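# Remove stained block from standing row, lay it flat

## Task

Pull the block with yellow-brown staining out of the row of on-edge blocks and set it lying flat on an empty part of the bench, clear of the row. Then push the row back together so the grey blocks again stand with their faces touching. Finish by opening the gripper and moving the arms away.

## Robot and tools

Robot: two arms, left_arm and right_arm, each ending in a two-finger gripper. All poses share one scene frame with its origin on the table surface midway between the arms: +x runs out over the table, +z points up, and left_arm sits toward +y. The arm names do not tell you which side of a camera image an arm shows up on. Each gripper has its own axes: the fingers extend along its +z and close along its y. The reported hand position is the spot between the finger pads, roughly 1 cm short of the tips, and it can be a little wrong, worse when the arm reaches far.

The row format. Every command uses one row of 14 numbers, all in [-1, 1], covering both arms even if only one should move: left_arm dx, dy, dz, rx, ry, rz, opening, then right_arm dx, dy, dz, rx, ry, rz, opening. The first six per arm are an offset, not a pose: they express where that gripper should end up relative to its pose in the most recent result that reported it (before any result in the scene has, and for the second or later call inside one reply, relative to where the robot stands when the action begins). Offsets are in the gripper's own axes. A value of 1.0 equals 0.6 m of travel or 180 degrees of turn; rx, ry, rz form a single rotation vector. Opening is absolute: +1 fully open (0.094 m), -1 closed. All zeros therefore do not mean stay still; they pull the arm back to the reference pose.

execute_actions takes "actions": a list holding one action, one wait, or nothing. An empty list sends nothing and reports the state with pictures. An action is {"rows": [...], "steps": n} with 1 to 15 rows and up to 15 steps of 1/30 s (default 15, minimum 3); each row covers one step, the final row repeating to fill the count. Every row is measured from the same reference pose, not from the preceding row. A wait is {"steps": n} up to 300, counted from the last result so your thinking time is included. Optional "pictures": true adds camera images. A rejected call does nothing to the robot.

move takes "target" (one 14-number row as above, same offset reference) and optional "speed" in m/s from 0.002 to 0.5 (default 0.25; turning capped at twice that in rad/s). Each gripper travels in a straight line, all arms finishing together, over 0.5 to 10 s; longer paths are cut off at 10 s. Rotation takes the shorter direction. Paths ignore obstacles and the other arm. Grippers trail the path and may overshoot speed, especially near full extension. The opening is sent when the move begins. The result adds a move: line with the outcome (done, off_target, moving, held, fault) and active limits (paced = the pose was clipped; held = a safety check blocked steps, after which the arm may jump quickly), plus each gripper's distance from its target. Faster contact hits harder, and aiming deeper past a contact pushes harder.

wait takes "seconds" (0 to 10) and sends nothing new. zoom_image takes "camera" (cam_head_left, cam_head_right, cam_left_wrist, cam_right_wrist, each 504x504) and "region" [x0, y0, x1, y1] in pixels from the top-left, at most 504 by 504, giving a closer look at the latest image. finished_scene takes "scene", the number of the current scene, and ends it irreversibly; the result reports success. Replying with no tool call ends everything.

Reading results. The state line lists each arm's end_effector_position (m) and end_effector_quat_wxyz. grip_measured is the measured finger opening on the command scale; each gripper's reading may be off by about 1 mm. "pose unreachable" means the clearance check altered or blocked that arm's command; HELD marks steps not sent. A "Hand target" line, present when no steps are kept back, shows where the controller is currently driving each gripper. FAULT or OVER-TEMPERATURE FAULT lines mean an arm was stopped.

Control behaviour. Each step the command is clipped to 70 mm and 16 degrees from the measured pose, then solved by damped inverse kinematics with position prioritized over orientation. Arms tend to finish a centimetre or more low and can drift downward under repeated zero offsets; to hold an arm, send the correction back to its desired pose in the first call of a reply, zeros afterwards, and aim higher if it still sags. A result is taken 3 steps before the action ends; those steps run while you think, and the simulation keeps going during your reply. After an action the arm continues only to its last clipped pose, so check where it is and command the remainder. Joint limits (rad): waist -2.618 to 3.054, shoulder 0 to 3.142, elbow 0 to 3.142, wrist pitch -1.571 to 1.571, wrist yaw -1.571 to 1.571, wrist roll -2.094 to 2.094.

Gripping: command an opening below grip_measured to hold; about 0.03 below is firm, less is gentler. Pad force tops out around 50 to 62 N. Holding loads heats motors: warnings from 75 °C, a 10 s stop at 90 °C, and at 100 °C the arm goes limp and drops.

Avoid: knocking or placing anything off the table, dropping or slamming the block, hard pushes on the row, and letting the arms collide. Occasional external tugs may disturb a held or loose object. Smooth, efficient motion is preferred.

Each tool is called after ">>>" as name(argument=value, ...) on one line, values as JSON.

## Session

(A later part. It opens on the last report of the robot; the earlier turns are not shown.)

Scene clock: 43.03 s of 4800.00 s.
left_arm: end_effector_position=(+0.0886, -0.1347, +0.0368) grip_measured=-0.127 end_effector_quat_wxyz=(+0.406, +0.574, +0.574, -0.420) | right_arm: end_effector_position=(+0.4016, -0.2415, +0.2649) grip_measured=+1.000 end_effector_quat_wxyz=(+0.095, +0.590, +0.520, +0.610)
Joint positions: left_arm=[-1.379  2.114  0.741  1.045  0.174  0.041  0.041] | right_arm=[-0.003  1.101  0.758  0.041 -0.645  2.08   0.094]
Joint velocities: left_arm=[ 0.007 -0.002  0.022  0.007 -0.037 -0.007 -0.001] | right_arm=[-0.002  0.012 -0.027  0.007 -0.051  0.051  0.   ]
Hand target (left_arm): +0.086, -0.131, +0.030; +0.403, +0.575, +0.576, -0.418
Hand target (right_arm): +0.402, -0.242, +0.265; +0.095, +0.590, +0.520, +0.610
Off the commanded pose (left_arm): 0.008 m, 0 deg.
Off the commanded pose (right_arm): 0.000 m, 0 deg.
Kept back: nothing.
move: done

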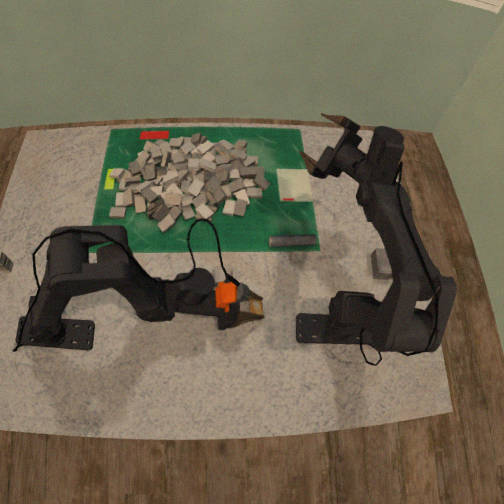

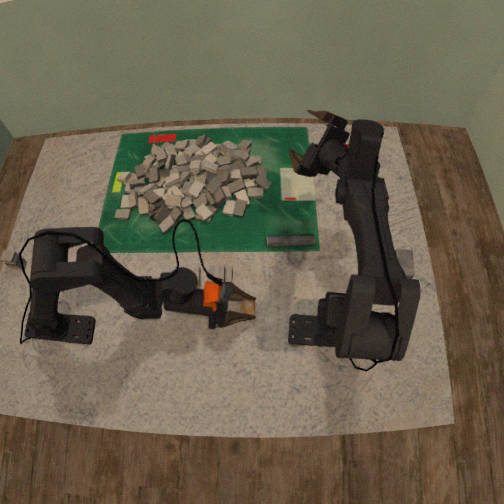

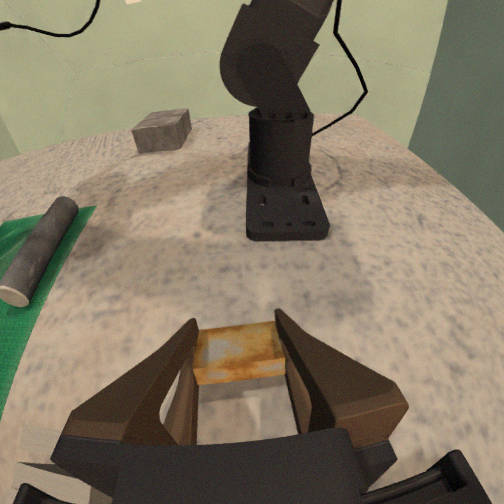

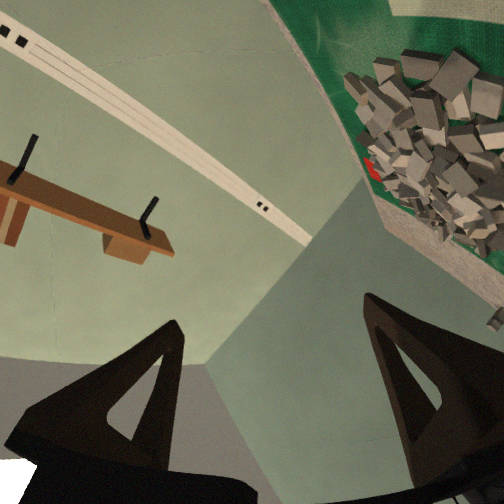

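>>> move(target=[0.035,0,0.012,0,-0.04,0,-0.2,0,0,0,0,0,0,1], speed=0.05)

>>> move(target=[0,0,0,0,0,0,0.3,0,0,0,0,0,0,1])

Scene clock: 44.80 s of 4800.00 s.
left_arm: end_effector_position=(+0.0897, -0.1408, +0.0372) grip_measured=-0.127 end_effector_quat_wxyz=(+0.465, +0.539, +0.528, -0.464) | right_arm: end_effector_position=(+0.4016, -0.2415, +0.2649) grip_measured=+1.000 end_effector_quat_wxyz=(+0.095, +0.590, +0.520, +0.610)
Joint positions: left_arm=[-1.379  2.298  0.741  1.417  0.174  0.035  0.041] | right_arm=[-0.003  1.101  0.758  0.041 -0.645  2.08   0.094]
Joint velocities: left_arm=[ 0.002  0.012  0.007  0.051  0.037 -0.066 -0.001] | right_arm=[-0.012 -0.012  0.007 -0.066 -0.007  0.022  0.   ]
Hand target (left_arm): +0.088, -0.134, +0.015; +0.442, +0.546, +0.548, -0.455
Hand target (right_arm): +0.402, -0.242, +0.265; +0.095, +0.590, +0.520, +0.610
Off the commanded pose (left_arm): 0.023 m, 4 deg.
Off the commanded pose (right_arm): 0.000 m, 0 deg.
Kept back: nothing.
move: off_target (left_arm)

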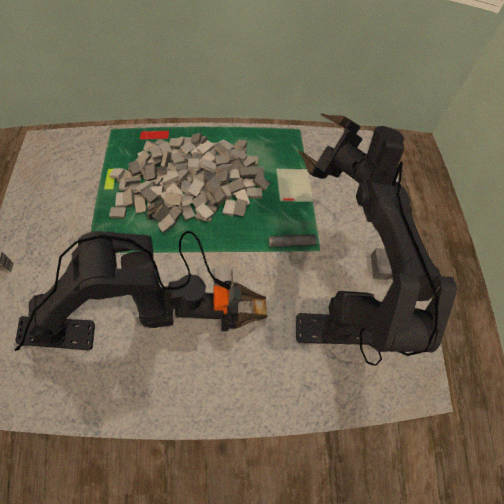

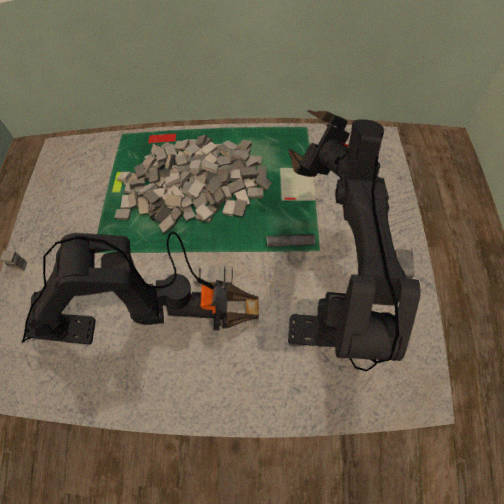

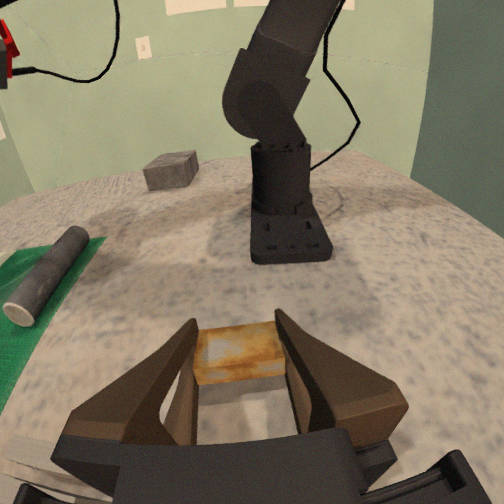

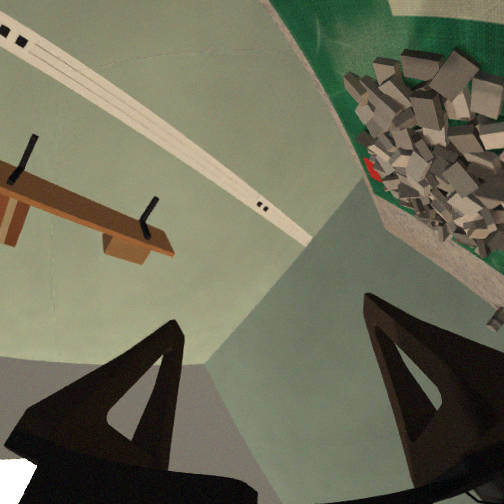

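Scene clock: 45.30 s of 4800.00 s.
left_arm: end_effector_position=(+0.0897, -0.1409, +0.0378) grip_measured=+0.297 end_effector_quat_wxyz=(+0.466, +0.538, +0.527, -0.464) | right_arm: end_effector_position=(+0.4016, -0.2415, +0.2649) grip_measured=+1.000 end_effector_quat_wxyz=(+0.095, +0.590, +0.520, +0.610)
Joint positions: left_arm=[-1.379  2.298  0.741  1.42   0.174  0.035  0.061] | right_arm=[-0.003  1.101  0.758  0.041 -0.645  2.08   0.094]
Joint velocities: left_arm=[-0.002 -0.012  0.002 -0.022 -0.051  0.007  0.001] | right_arm=[-0.012 -0.007 -0.002 -0.007  0.022  0.007  0.   ]
Hand target (left_arm): +0.090, -0.141, +0.037; +0.465, +0.539, +0.528, -0.464
Hand target (right_arm): +0.402, -0.242, +0.265; +0.095, +0.590, +0.520, +0.610
Off the commanded pose (left_arm): 0.001 m, 0 deg.
Off the commanded pose (right_arm): 0.000 m, 0 deg.
Kept back: nothing.
move: done

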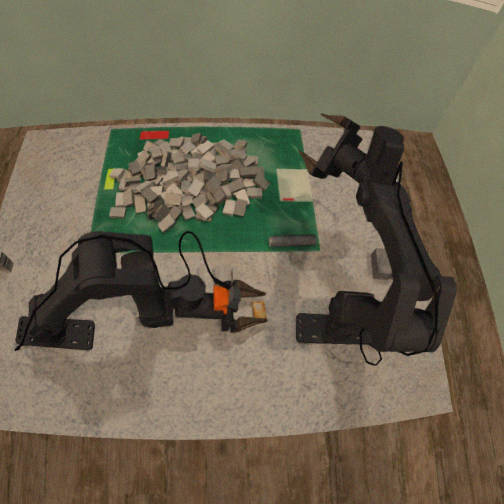

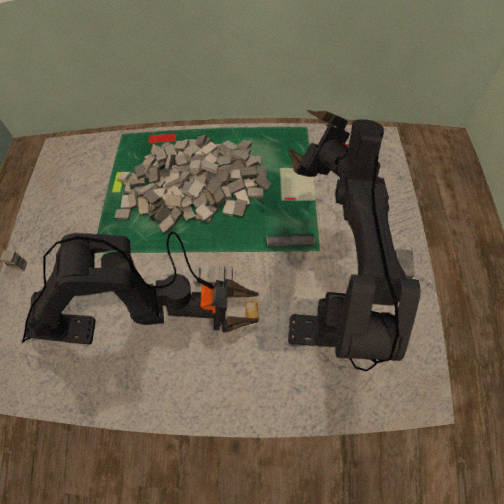

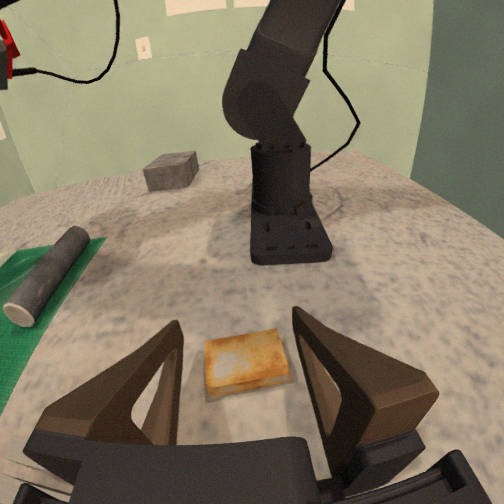

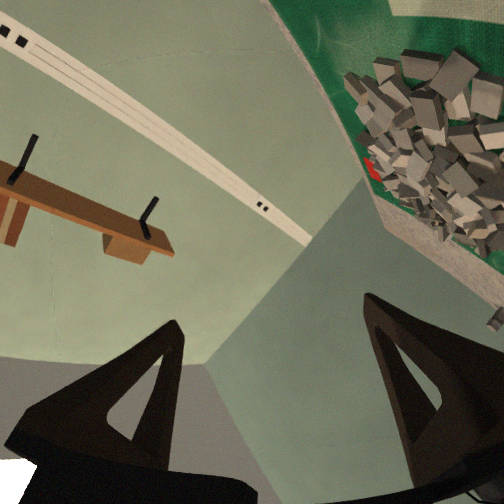

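>>> move(target=[-0.14,0,-0.03,0,0,0,1,0,0,0,0,0,0,1])

>>> move(target=[0,0,0,0,0.45,0,1,0,0,0,0,0,0,1])

Scene clock: 46.73 s of 4800.00 s.
left_arm: end_effector_position=(+0.0892, -0.1391, +0.1337) grip_measured=+1.000 end_effector_quat_wxyz=(+0.478, +0.531, +0.517, -0.473) | right_arm: end_effector_position=(+0.4016, -0.2415, +0.2649) grip_measured=+1.000 end_effector_quat_wxyz=(+0.095, +0.590, +0.520, +0.610)
Joint positions: left_arm=[-1.379  1.93   0.722  1.11   0.174  0.035  0.094] | right_arm=[-0.003  1.101  0.758  0.041 -0.645  2.08   0.094]
Joint velocities: left_arm=[-0.002  0.012 -0.012 -0.037  0.007 -0.066  0.   ] | right_arm=[ 0.002 -0.012  0.002 -0.007  0.007  0.037  0.   ]
Hand target (left_arm): +0.089, -0.135, +0.124; +0.466, +0.538, +0.527, -0.464
Hand target (right_arm): +0.402, -0.242, +0.265; +0.095, +0.590, +0.520, +0.610
Off the commanded pose (left_arm): 0.011 m, 2 deg.
Off the commanded pose (right_arm): 0.000 m, 0 deg.
Kept back: nothing.
move: off_target (left_arm)

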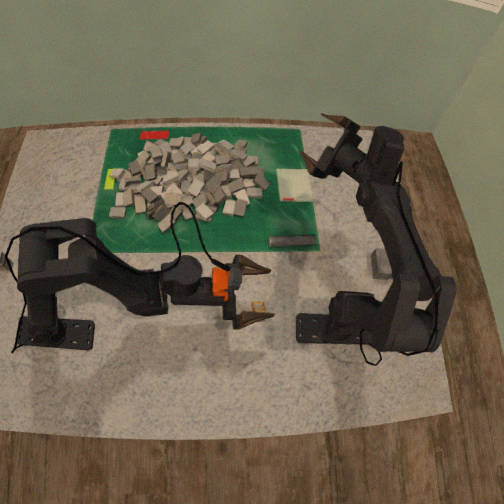

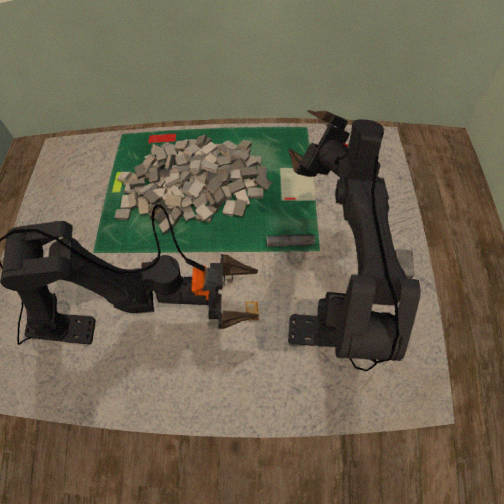

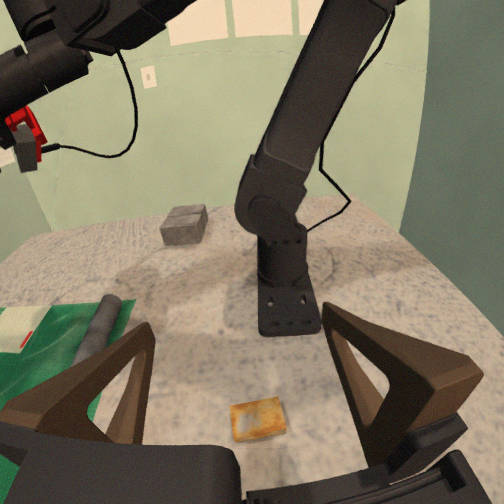

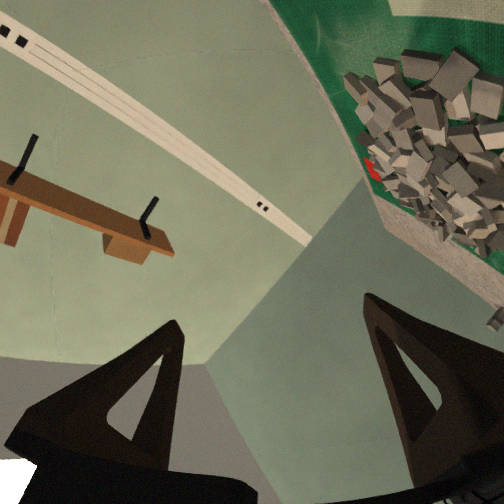

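Scene clock: 50.23 s of 4800.00 s.
left_arm: end_effector_position=(+0.0938, -0.1393, +0.1341) grip_measured=+1.000 end_effector_quat_wxyz=(+0.064, +0.703, +0.706, -0.057) | right_arm: end_effector_position=(+0.4016, -0.2415, +0.2649) grip_measured=+1.000 end_effector_quat_wxyz=(+0.095, +0.590, +0.520, +0.610)
Joint positions: left_arm=[-1.427  2.469  2.618 -1.548  0.011  0.113  0.094] | right_arm=[-0.003  1.101  0.758  0.041 -0.645  2.08   0.094]
Joint velocities: left_arm=[ 0.017 -0.012 -0.017 -0.168 -0.007 -0.051  0.   ] | right_arm=[-0.007  0.012 -0.027 -0.051 -0.007  0.081  0.   ]
Hand target (left_arm): +0.089, -0.139, +0.132; +0.061, +0.707, +0.702, -0.052
Hand target (right_arm): +0.402, -0.242, +0.265; +0.095, +0.590, +0.520, +0.610
Off the commanded pose (left_arm): 0.005 m, 6 deg.
Off the commanded pose (right_arm): 0.000 m, 0 deg.
joint sent to its limit (left arm) — the command would take joint 4 (wrist pitch) past its lower limit, so that joint was sent only as far as its limit.
Kept back: nothing.
move: off_target (left_arm)

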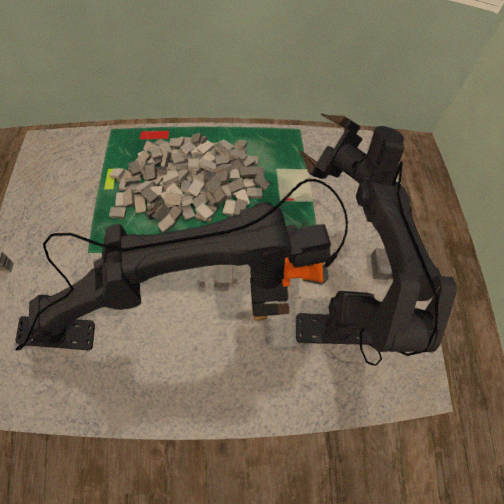

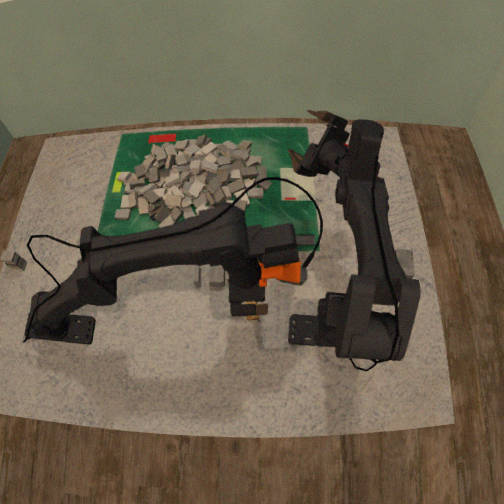

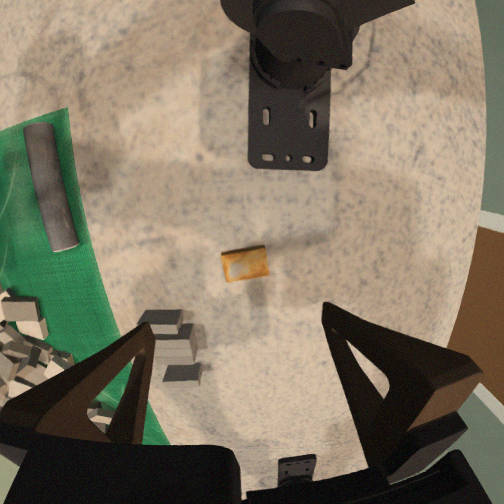

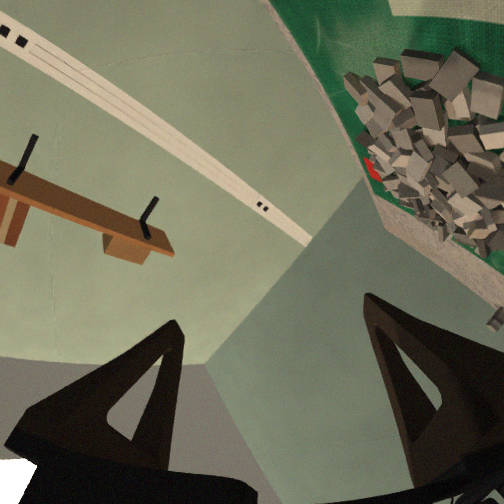

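>>> move(target=[0.158,0.135,0.075,0,0.03,-0.5,1,0,0,0,0,0,0,1])

Scene clock: 54.20 s of 4800.00 s.
left_arm: end_effector_position=(+0.1735, -0.0554, +0.0716) grip_measured=+1.000 end_effector_quat_wxyz=(-0.023, +0.009, +0.998, -0.049) | right_arm: end_effector_position=(+0.4016, -0.2415, +0.2649) grip_measured=+1.000 end_effector_quat_wxyz=(+0.095, +0.590, +0.520, +0.610)
Joint positions: left_arm=[-1.195  2.16   1.843 -1.177  0.078 -1.205  0.094] | right_arm=[-0.003  1.101  0.758  0.041 -0.645  2.08   0.094]
Joint velocities: left_arm=[-0.002  0.007 -0.012  0.022 -0.022 -0.051  0.   ] | right_arm=[ 0.002 -0.017  0.007 -0.007  0.022 -0.022  0.   ]
Hand target (left_arm): +0.176, -0.053, +0.076; -0.023, -0.000, +0.998, -0.056
Hand target (right_arm): +0.402, -0.242, +0.265; +0.095, +0.590, +0.520, +0.610
Off the commanded pose (left_arm): 0.004 m, 1 deg.
Off the commanded pose (right_arm): 0.000 m, 0 deg.
Kept back: nothing.
move: done

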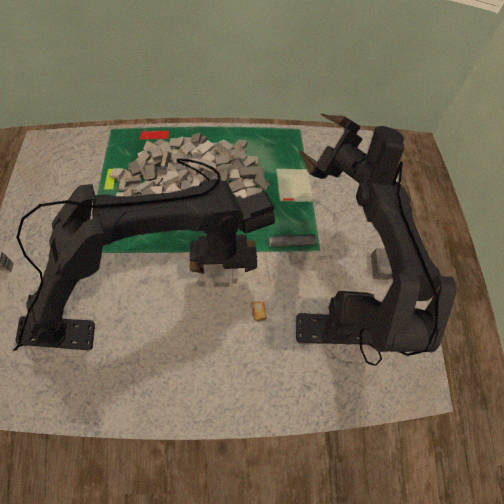

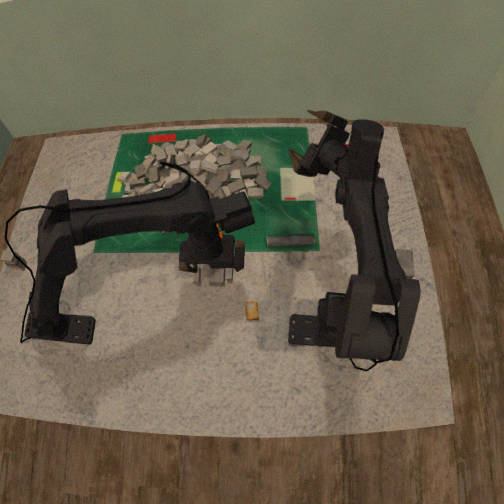

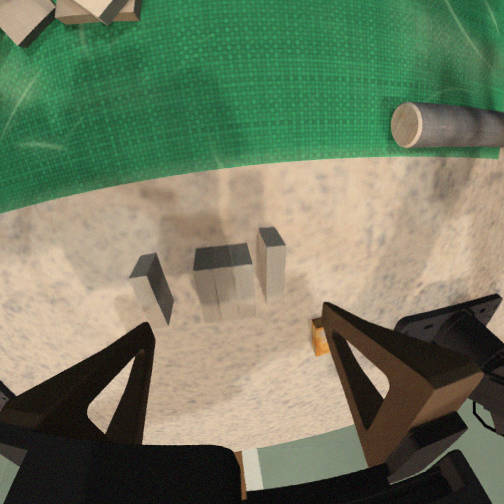

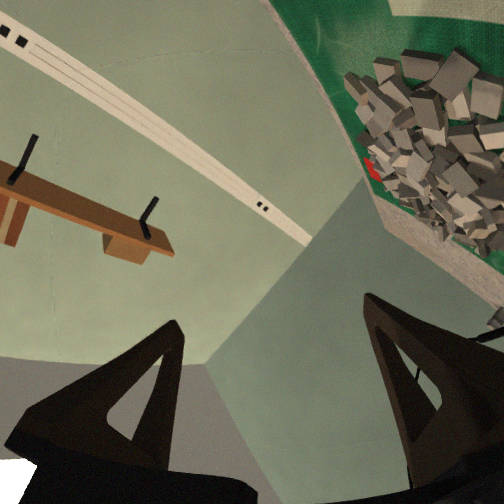

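>>> move(target=[-0.008,0.034,0.04,0,0,0,1,0,0,0,0,0,0,1], speed=0.1)

Scene clock: 55.40 s of 4800.00 s.
left_arm: end_effector_position=(+0.1742, -0.0415, +0.0424) grip_measured=+1.000 end_effector_quat_wxyz=(-0.025, +0.010, +0.999, -0.045) | right_arm: end_effector_position=(+0.4016, -0.2415, +0.2649) grip_measured=+1.000 end_effector_quat_wxyz=(+0.095, +0.590, +0.520, +0.610)
Joint positions: left_arm=[-1.181  2.134  1.687 -1.057  0.08  -1.191  0.094] | right_arm=[-0.003  1.101  0.758  0.041 -0.645  2.08   0.094]
Joint velocities: left_arm=[-0.002  0.022 -0.007 -0.051  0.007 -0.007  0.   ] | right_arm=[ 0.012 -0.002  0.012 -0.037 -0.022  0.007  0.   ]
Hand target (left_arm): +0.178, -0.038, +0.046; -0.023, +0.010, +0.998, -0.049
Hand target (right_arm): +0.402, -0.242, +0.265; +0.095, +0.590, +0.520, +0.610
Off the commanded pose (left_arm): 0.006 m, 1 deg.
Off the commanded pose (right_arm): 0.000 m, 0 deg.
Kept back: nothing.
move: done

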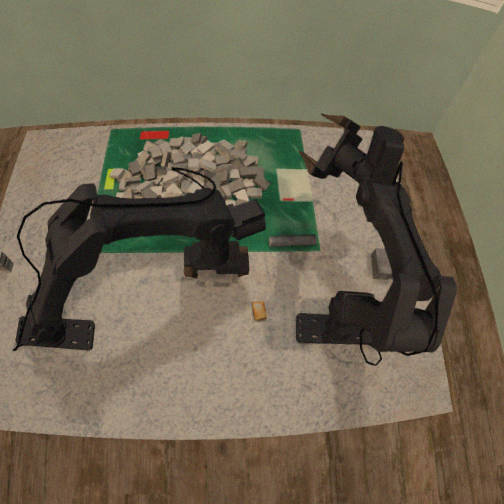

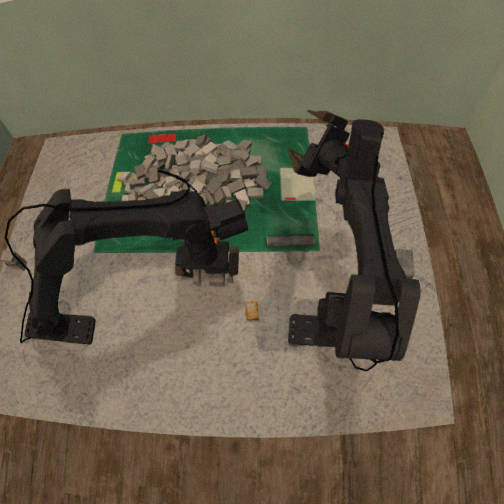

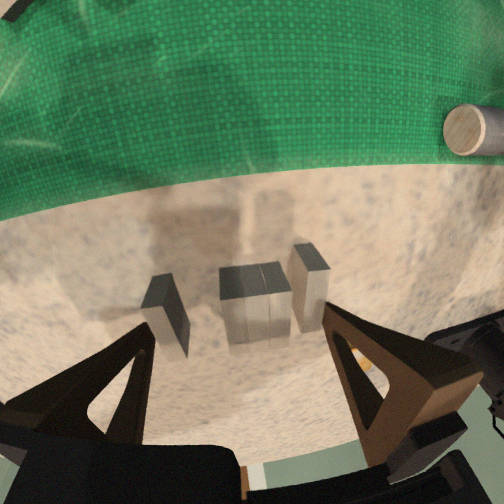

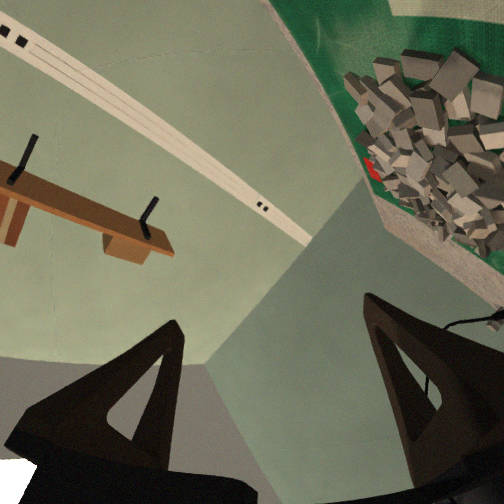

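>>> move(target=[0,0,0.03,0,0,0,1,0,0,0,0,0,0,1], speed=0.04)

Scene clock: 56.47 s of 4800.00 s.
left_arm: end_effector_position=(+0.1756, -0.0454, +0.0373) grip_measured=+1.000 end_effector_quat_wxyz=(-0.022, +0.010, +0.998, -0.055) | right_arm: end_effector_position=(+0.4016, -0.2415, +0.2649) grip_measured=+1.000 end_effector_quat_wxyz=(+0.095, +0.590, +0.520, +0.610)
Joint positions: left_arm=[-1.181  2.134  1.664 -1.013  0.08  -1.19   0.094] | right_arm=[-0.003  1.101  0.758  0.041 -0.645  2.08   0.094]
Joint velocities: left_arm=[-0.012  0.002 -0.002 -0.051 -0.081 -0.037  0.   ] | right_arm=[ 0.002  0.007 -0.007 -0.007  0.11   0.081  0.   ]
Hand target (left_arm): +0.173, -0.043, +0.025; -0.026, +0.010, +0.999, -0.045
Hand target (right_arm): +0.402, -0.242, +0.265; +0.095, +0.590, +0.520, +0.610
Off the commanded pose (left_arm): 0.013 m, 1 deg.
Off the commanded pose (right_arm): 0.000 m, 0 deg.
Kept back: nothing.
move: off_target (left_arm)

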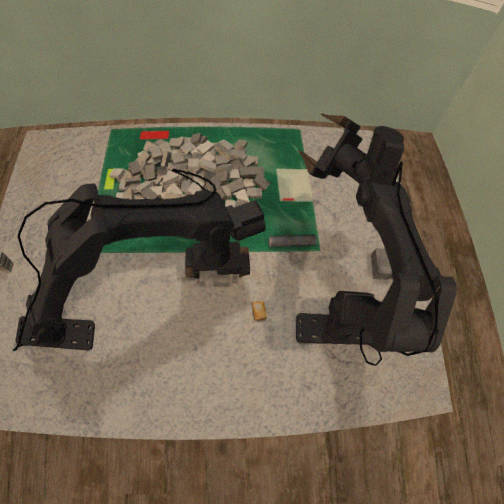

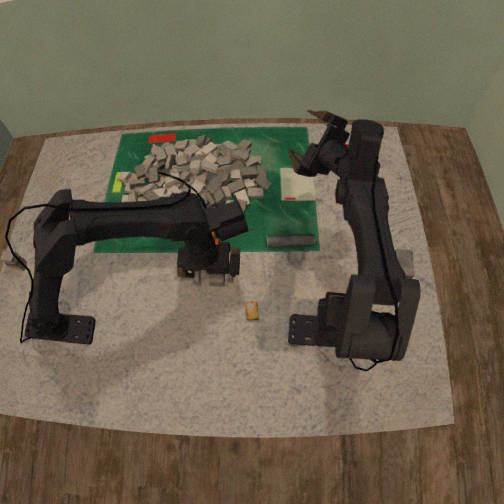

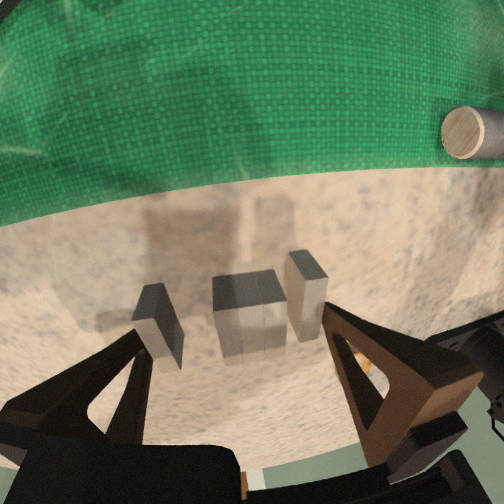

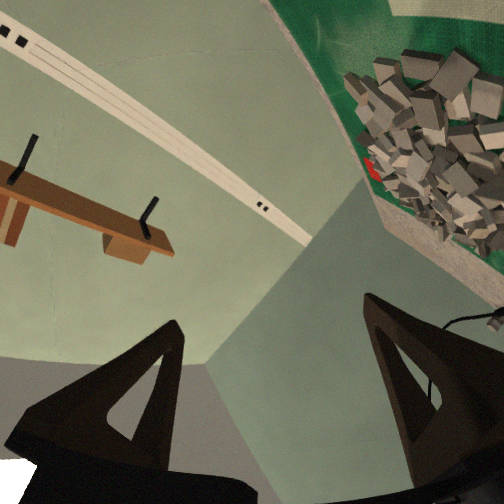

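>>> move(target=[0,0.016,0.03,0,0,0,1,0,0,0,0,0,0,1], speed=0.04)

Scene clock: 57.43 s of 4800.00 s.
left_arm: end_effector_position=(+0.1742, -0.0419, +0.0235) grip_measured=+1.000 end_effector_quat_wxyz=(-0.022, +0.010, +0.998, -0.055) | right_arm: end_effector_position=(+0.4016, -0.2415, +0.2649) grip_measured=+1.000 end_effector_quat_wxyz=(+0.095, +0.590, +0.520, +0.610)
Joint positions: left_arm=[-1.181  2.134  1.607 -0.956  0.081 -1.19   0.094] | right_arm=[-0.003  1.101  0.758  0.041 -0.645  2.08   0.094]
Joint velocities: left_arm=[-0.002  0.007 -0.002 -0.037  0.007 -0.022  0.   ] | right_arm=[-0.022  0.002 -0.012 -0.037  0.022  0.066  0.   ]
Hand target (left_arm): +0.175, -0.038, +0.018; -0.022, +0.010, +0.998, -0.055
Hand target (right_arm): +0.402, -0.242, +0.265; +0.095, +0.590, +0.520, +0.610
Off the commanded pose (left_arm): 0.007 m, 0 deg.
Off the commanded pose (right_arm): 0.000 m, 0 deg.
Kept back: nothing.
move: done

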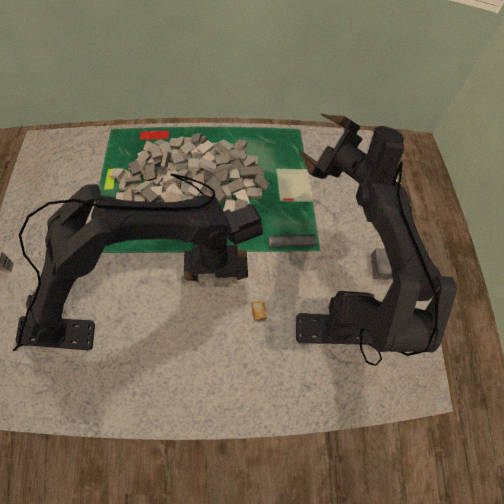

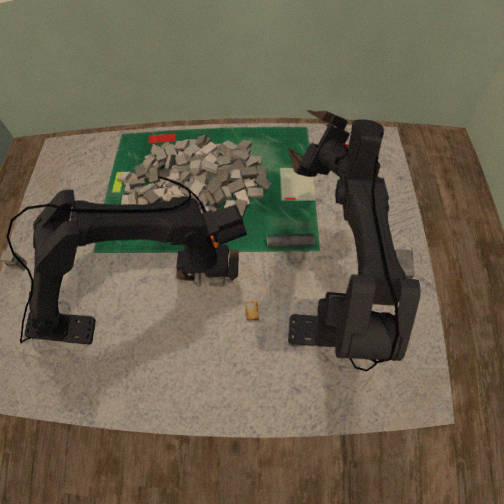

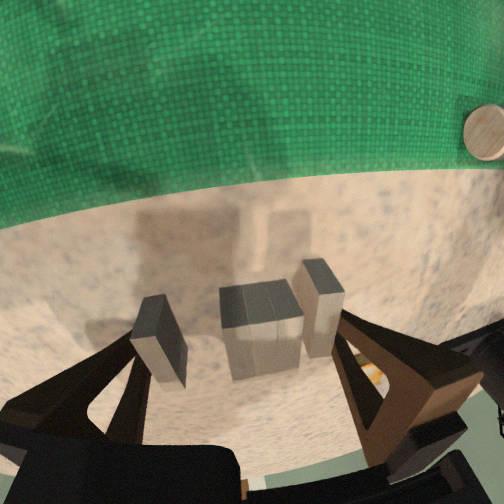

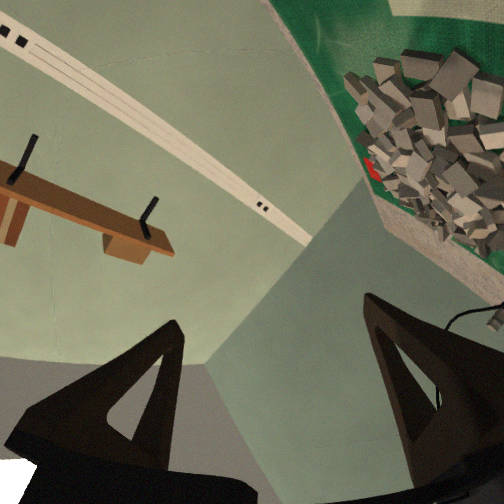

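Straddled. A bit lower, then close slowly.

>>> move(target=[0,0.006,0.018,0,0,0,1,0,0,0,0,0,0,1], speed=0.04)

>>> execute_actions(actions=[{"rows":[[0,0,0,0,0,0,0.94,0,0,0,0,0,0,1],[0,0,0,0,0,0,0.9,0,0,0,0,0,0,1],[0,0,0,0,0,0,0.86,0,0,0,0,0,0,1],[0,0,0,0,0,0,0.82,0,0,0,0,0,0,1],[0,0,0,0,0,0,0.78,0,0,0,0,0,0,1],[0,0,0,0,0,0,0.74,0,0,0,0,0,0,1],[0,0,0,0,0,0,0.7,0,0,0,0,0,0,1],[0,0,0,0,0,0,0.66,0,0,0,0,0,0,1],[0,0,0,0,0,0,0.62,0,0,0,0,0,0,1],[0,0,0,0,0,0,0.58,0,0,0,0,0,0,1],[0,0,0,0,0,0,0.54,0,0,0,0,0,0,1],[0,0,0,0,0,0,0.5,0,0,0,0,0,0,1],[0,0,0,0,0,0,0.46,0,0,0,0,0,0,1],[0,0,0,0,0,0,0.42,0,0,0,0,0,0,1],[0,0,0,0,0,0,0.38,0,0,0,0,0,0,1]],"steps":15}])

>>> execute_actions(actions=[{"rows":[[0,0,0,0,0,0,0.34,0,0,0,0,0,0,1],[0,0,0,0,0,0,0.3,0,0,0,0,0,0,1],[0,0,0,0,0,0,0.27,0,0,0,0,0,0,1],[0,0,0,0,0,0,0.24,0,0,0,0,0,0,1],[0,0,0,0,0,0,0.21,0,0,0,0,0,0,1],[0,0,0,0,0,0,0.18,0,0,0,0,0,0,1],[0,0,0,0,0,0,0.15,0,0,0,0,0,0,1],[0,0,0,0,0,0,0.12,0,0,0,0,0,0,1],[0,0,0,0,0,0,0.09,0,0,0,0,0,0,1],[0,0,0,0,0,0,0.06,0,0,0,0,0,0,1],[0,0,0,0,0,0,0.03,0,0,0,0,0,0,1],[0,0,0,0,0,0,0,0,0,0,0,0,0,1]],"steps":15}], pictures=true)

Scene clock: 58.47 s of 4800.00 s.
left_arm: end_effector_position=(+0.1743, -0.0421, +0.0235) grip_measured=+1.000 end_effector_quat_wxyz=(-0.022, +0.010, +0.998, -0.056) | right_arm: end_effector_position=(+0.4016, -0.2415, +0.2649) grip_measured=+1.000 end_effector_quat_wxyz=(+0.095, +0.590, +0.520, +0.610)
Joint positions: left_arm=[-1.181  2.134  1.607 -0.955  0.081 -1.19   0.094] | right_arm=[-0.003  1.101  0.758  0.041 -0.645  2.08   0.094]
Joint velocities: left_arm=[ 0.002 -0.017 -0.002 -0.051  0.022 -0.051  0.   ] | right_arm=[ 0.012 -0.017 -0.012  0.066  0.022  0.022  0.   ]
Hand target (left_arm): +0.174, -0.039, +0.013; -0.022, +0.010, +0.998, -0.055
Hand target (right_arm): +0.402, -0.242, +0.265; +0.095, +0.590, +0.520, +0.610
Off the commanded pose (left_arm): 0.011 m, 0 deg.
Off the commanded pose (right_arm): 0.000 m, 0 deg.
Kept back: nothing.
move: off_target (left_arm)

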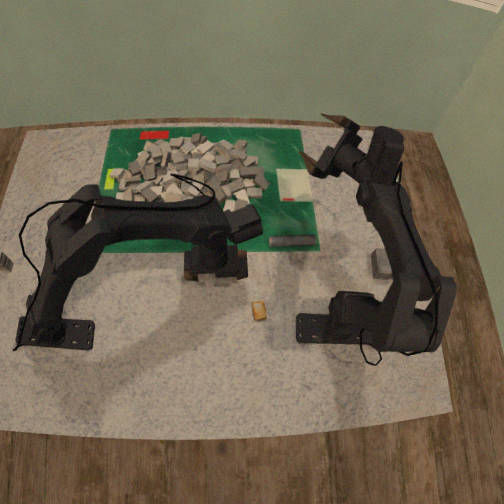

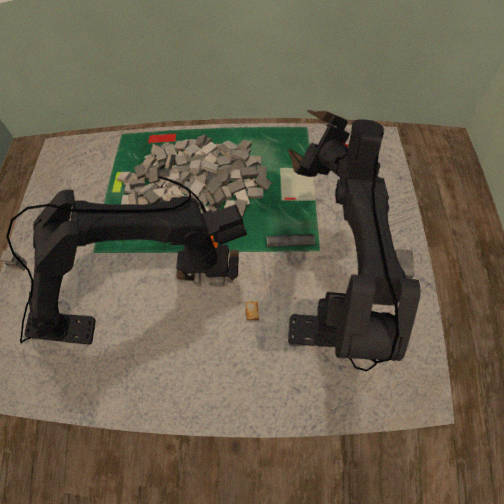

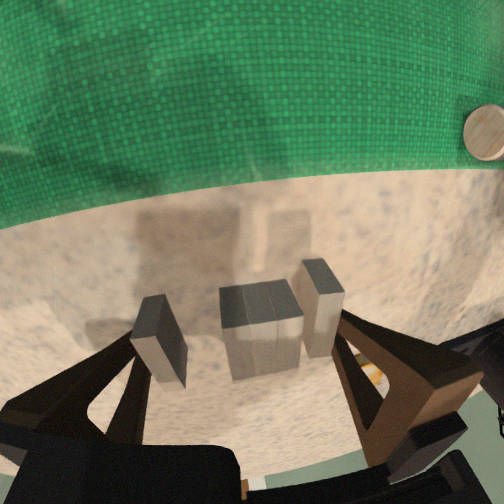

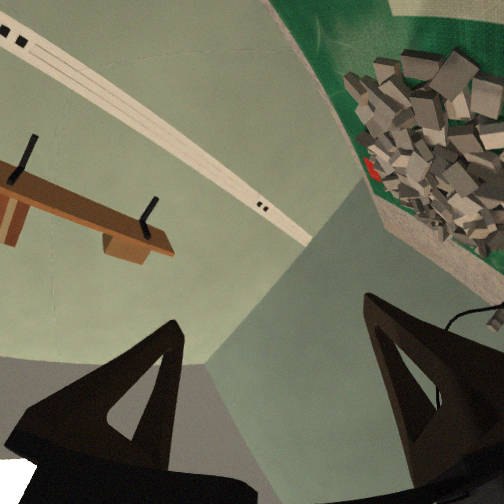

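Scene clock: 58.87 s of 4800.00 s.
left_arm: end_effector_position=(+0.1746, -0.0446, +0.0238) grip_measured=+0.524 end_effector_quat_wxyz=(-0.021, +0.010, +0.998, -0.061) | right_arm: end_effector_position=(+0.4016, -0.2415, +0.2649) grip_measured=+1.000 end_effector_quat_wxyz=(+0.095, +0.590, +0.520, +0.610)
Joint positions: left_arm=[-1.181  2.134  1.607 -0.945  0.084 -1.19   0.072] | right_arm=[-0.003  1.101  0.758  0.041 -0.645  2.08   0.094]
Joint velocities: left_arm=[-0.002  0.007  0.007  0.066  0.022  0.081 -0.041] | right_arm=[ 0.002 -0.002 -0.022  0.007 -0.022 -0.037  0.   ]
Steps of this call (steps 1 to 12: the first 12 steps of this action). Readings (end_effector_position):
1: left_arm (+0.1743, -0.0420, +0.0235) | right_arm (+0.4016, -0.2415, +0.2649)
2: left_arm (+0.1743, -0.0420, +0.0235) | right_arm (+0.4016, -0.2415, +0.2649)
4: left_arm (+0.1742, -0.0419, +0.0235) | right_arm (+0.4016, -0.2415, +0.2649)
8: left_arm (+0.1743, -0.0422, +0.0235) | right_arm (+0.4016, -0.2415, +0.2649)
12: the state above

Scene clock: 59.37 s of 4800.00 s.
left_arm: end_effector_position=(+0.1751, -0.0496, +0.0245) grip_measured=+0.194 end_effector_quat_wxyz=(-0.021, +0.011, +0.997, -0.072) | right_arm: end_effector_position=(+0.4016, -0.2415, +0.2649) grip_measured=+1.000 end_effector_quat_wxyz=(+0.095, +0.590, +0.520, +0.610)
Joint positions: left_arm=[-1.181  2.134  1.607 -0.926  0.092 -1.19   0.056] | right_arm=[-0.003  1.101  0.758  0.041 -0.645  2.08   0.094]
Joint velocities: left_arm=[-0.022  0.017  0.002 -0.022  0.066 -0.037  0.001] | right_arm=[-0.007  0.012  0.002 -0.022 -0.037  0.095  0.   ]
Off your previous action's commanded pose (left_arm): 0.004 m, 1 deg at its last step (step 3 of this call).
Off your previous action's commanded pose (right_arm): 0.000 m, 0 deg at its last step (step 3 of this call).
Steps of this call (steps 1 to 3: the last 3 steps of your previous action; steps 4 to 15: the first 12 steps of this action, its rows measured from where the robot was after step 3). Readings (end_effector_position):
3: left_arm (+0.1749, -0.0463, +0.0240) | right_arm (+0.4016, -0.2415, +0.2649)
4: left_arm (+0.1749, -0.0470, +0.0241) | right_arm (+0.4016, -0.2415, +0.2649)
5: left_arm (+0.1750, -0.0477, +0.0242) | right_arm (+0.4016, -0.2415, +0.2649)
7: left_arm (+0.1751, -0.0489, +0.0243) | right_arm (+0.4016, -0.2415, +0.2649)
11: left_arm (+0.1751, -0.0496, +0.0245) | right_arm (+0.4016, -0.2415, +0.2649)
15: the state above

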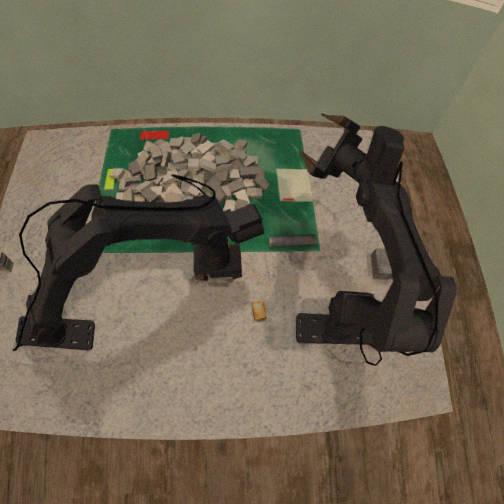

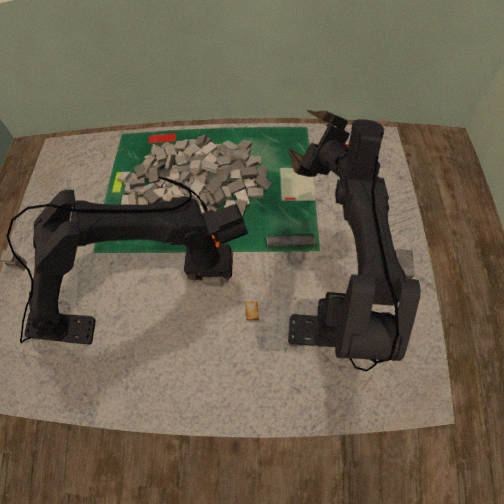

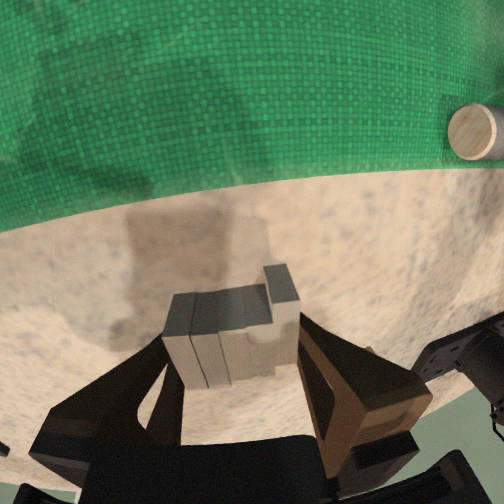

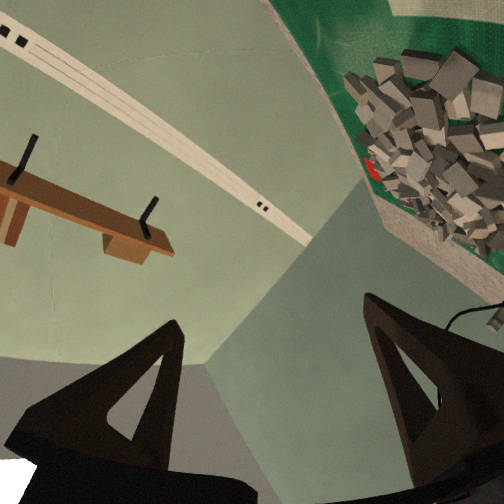

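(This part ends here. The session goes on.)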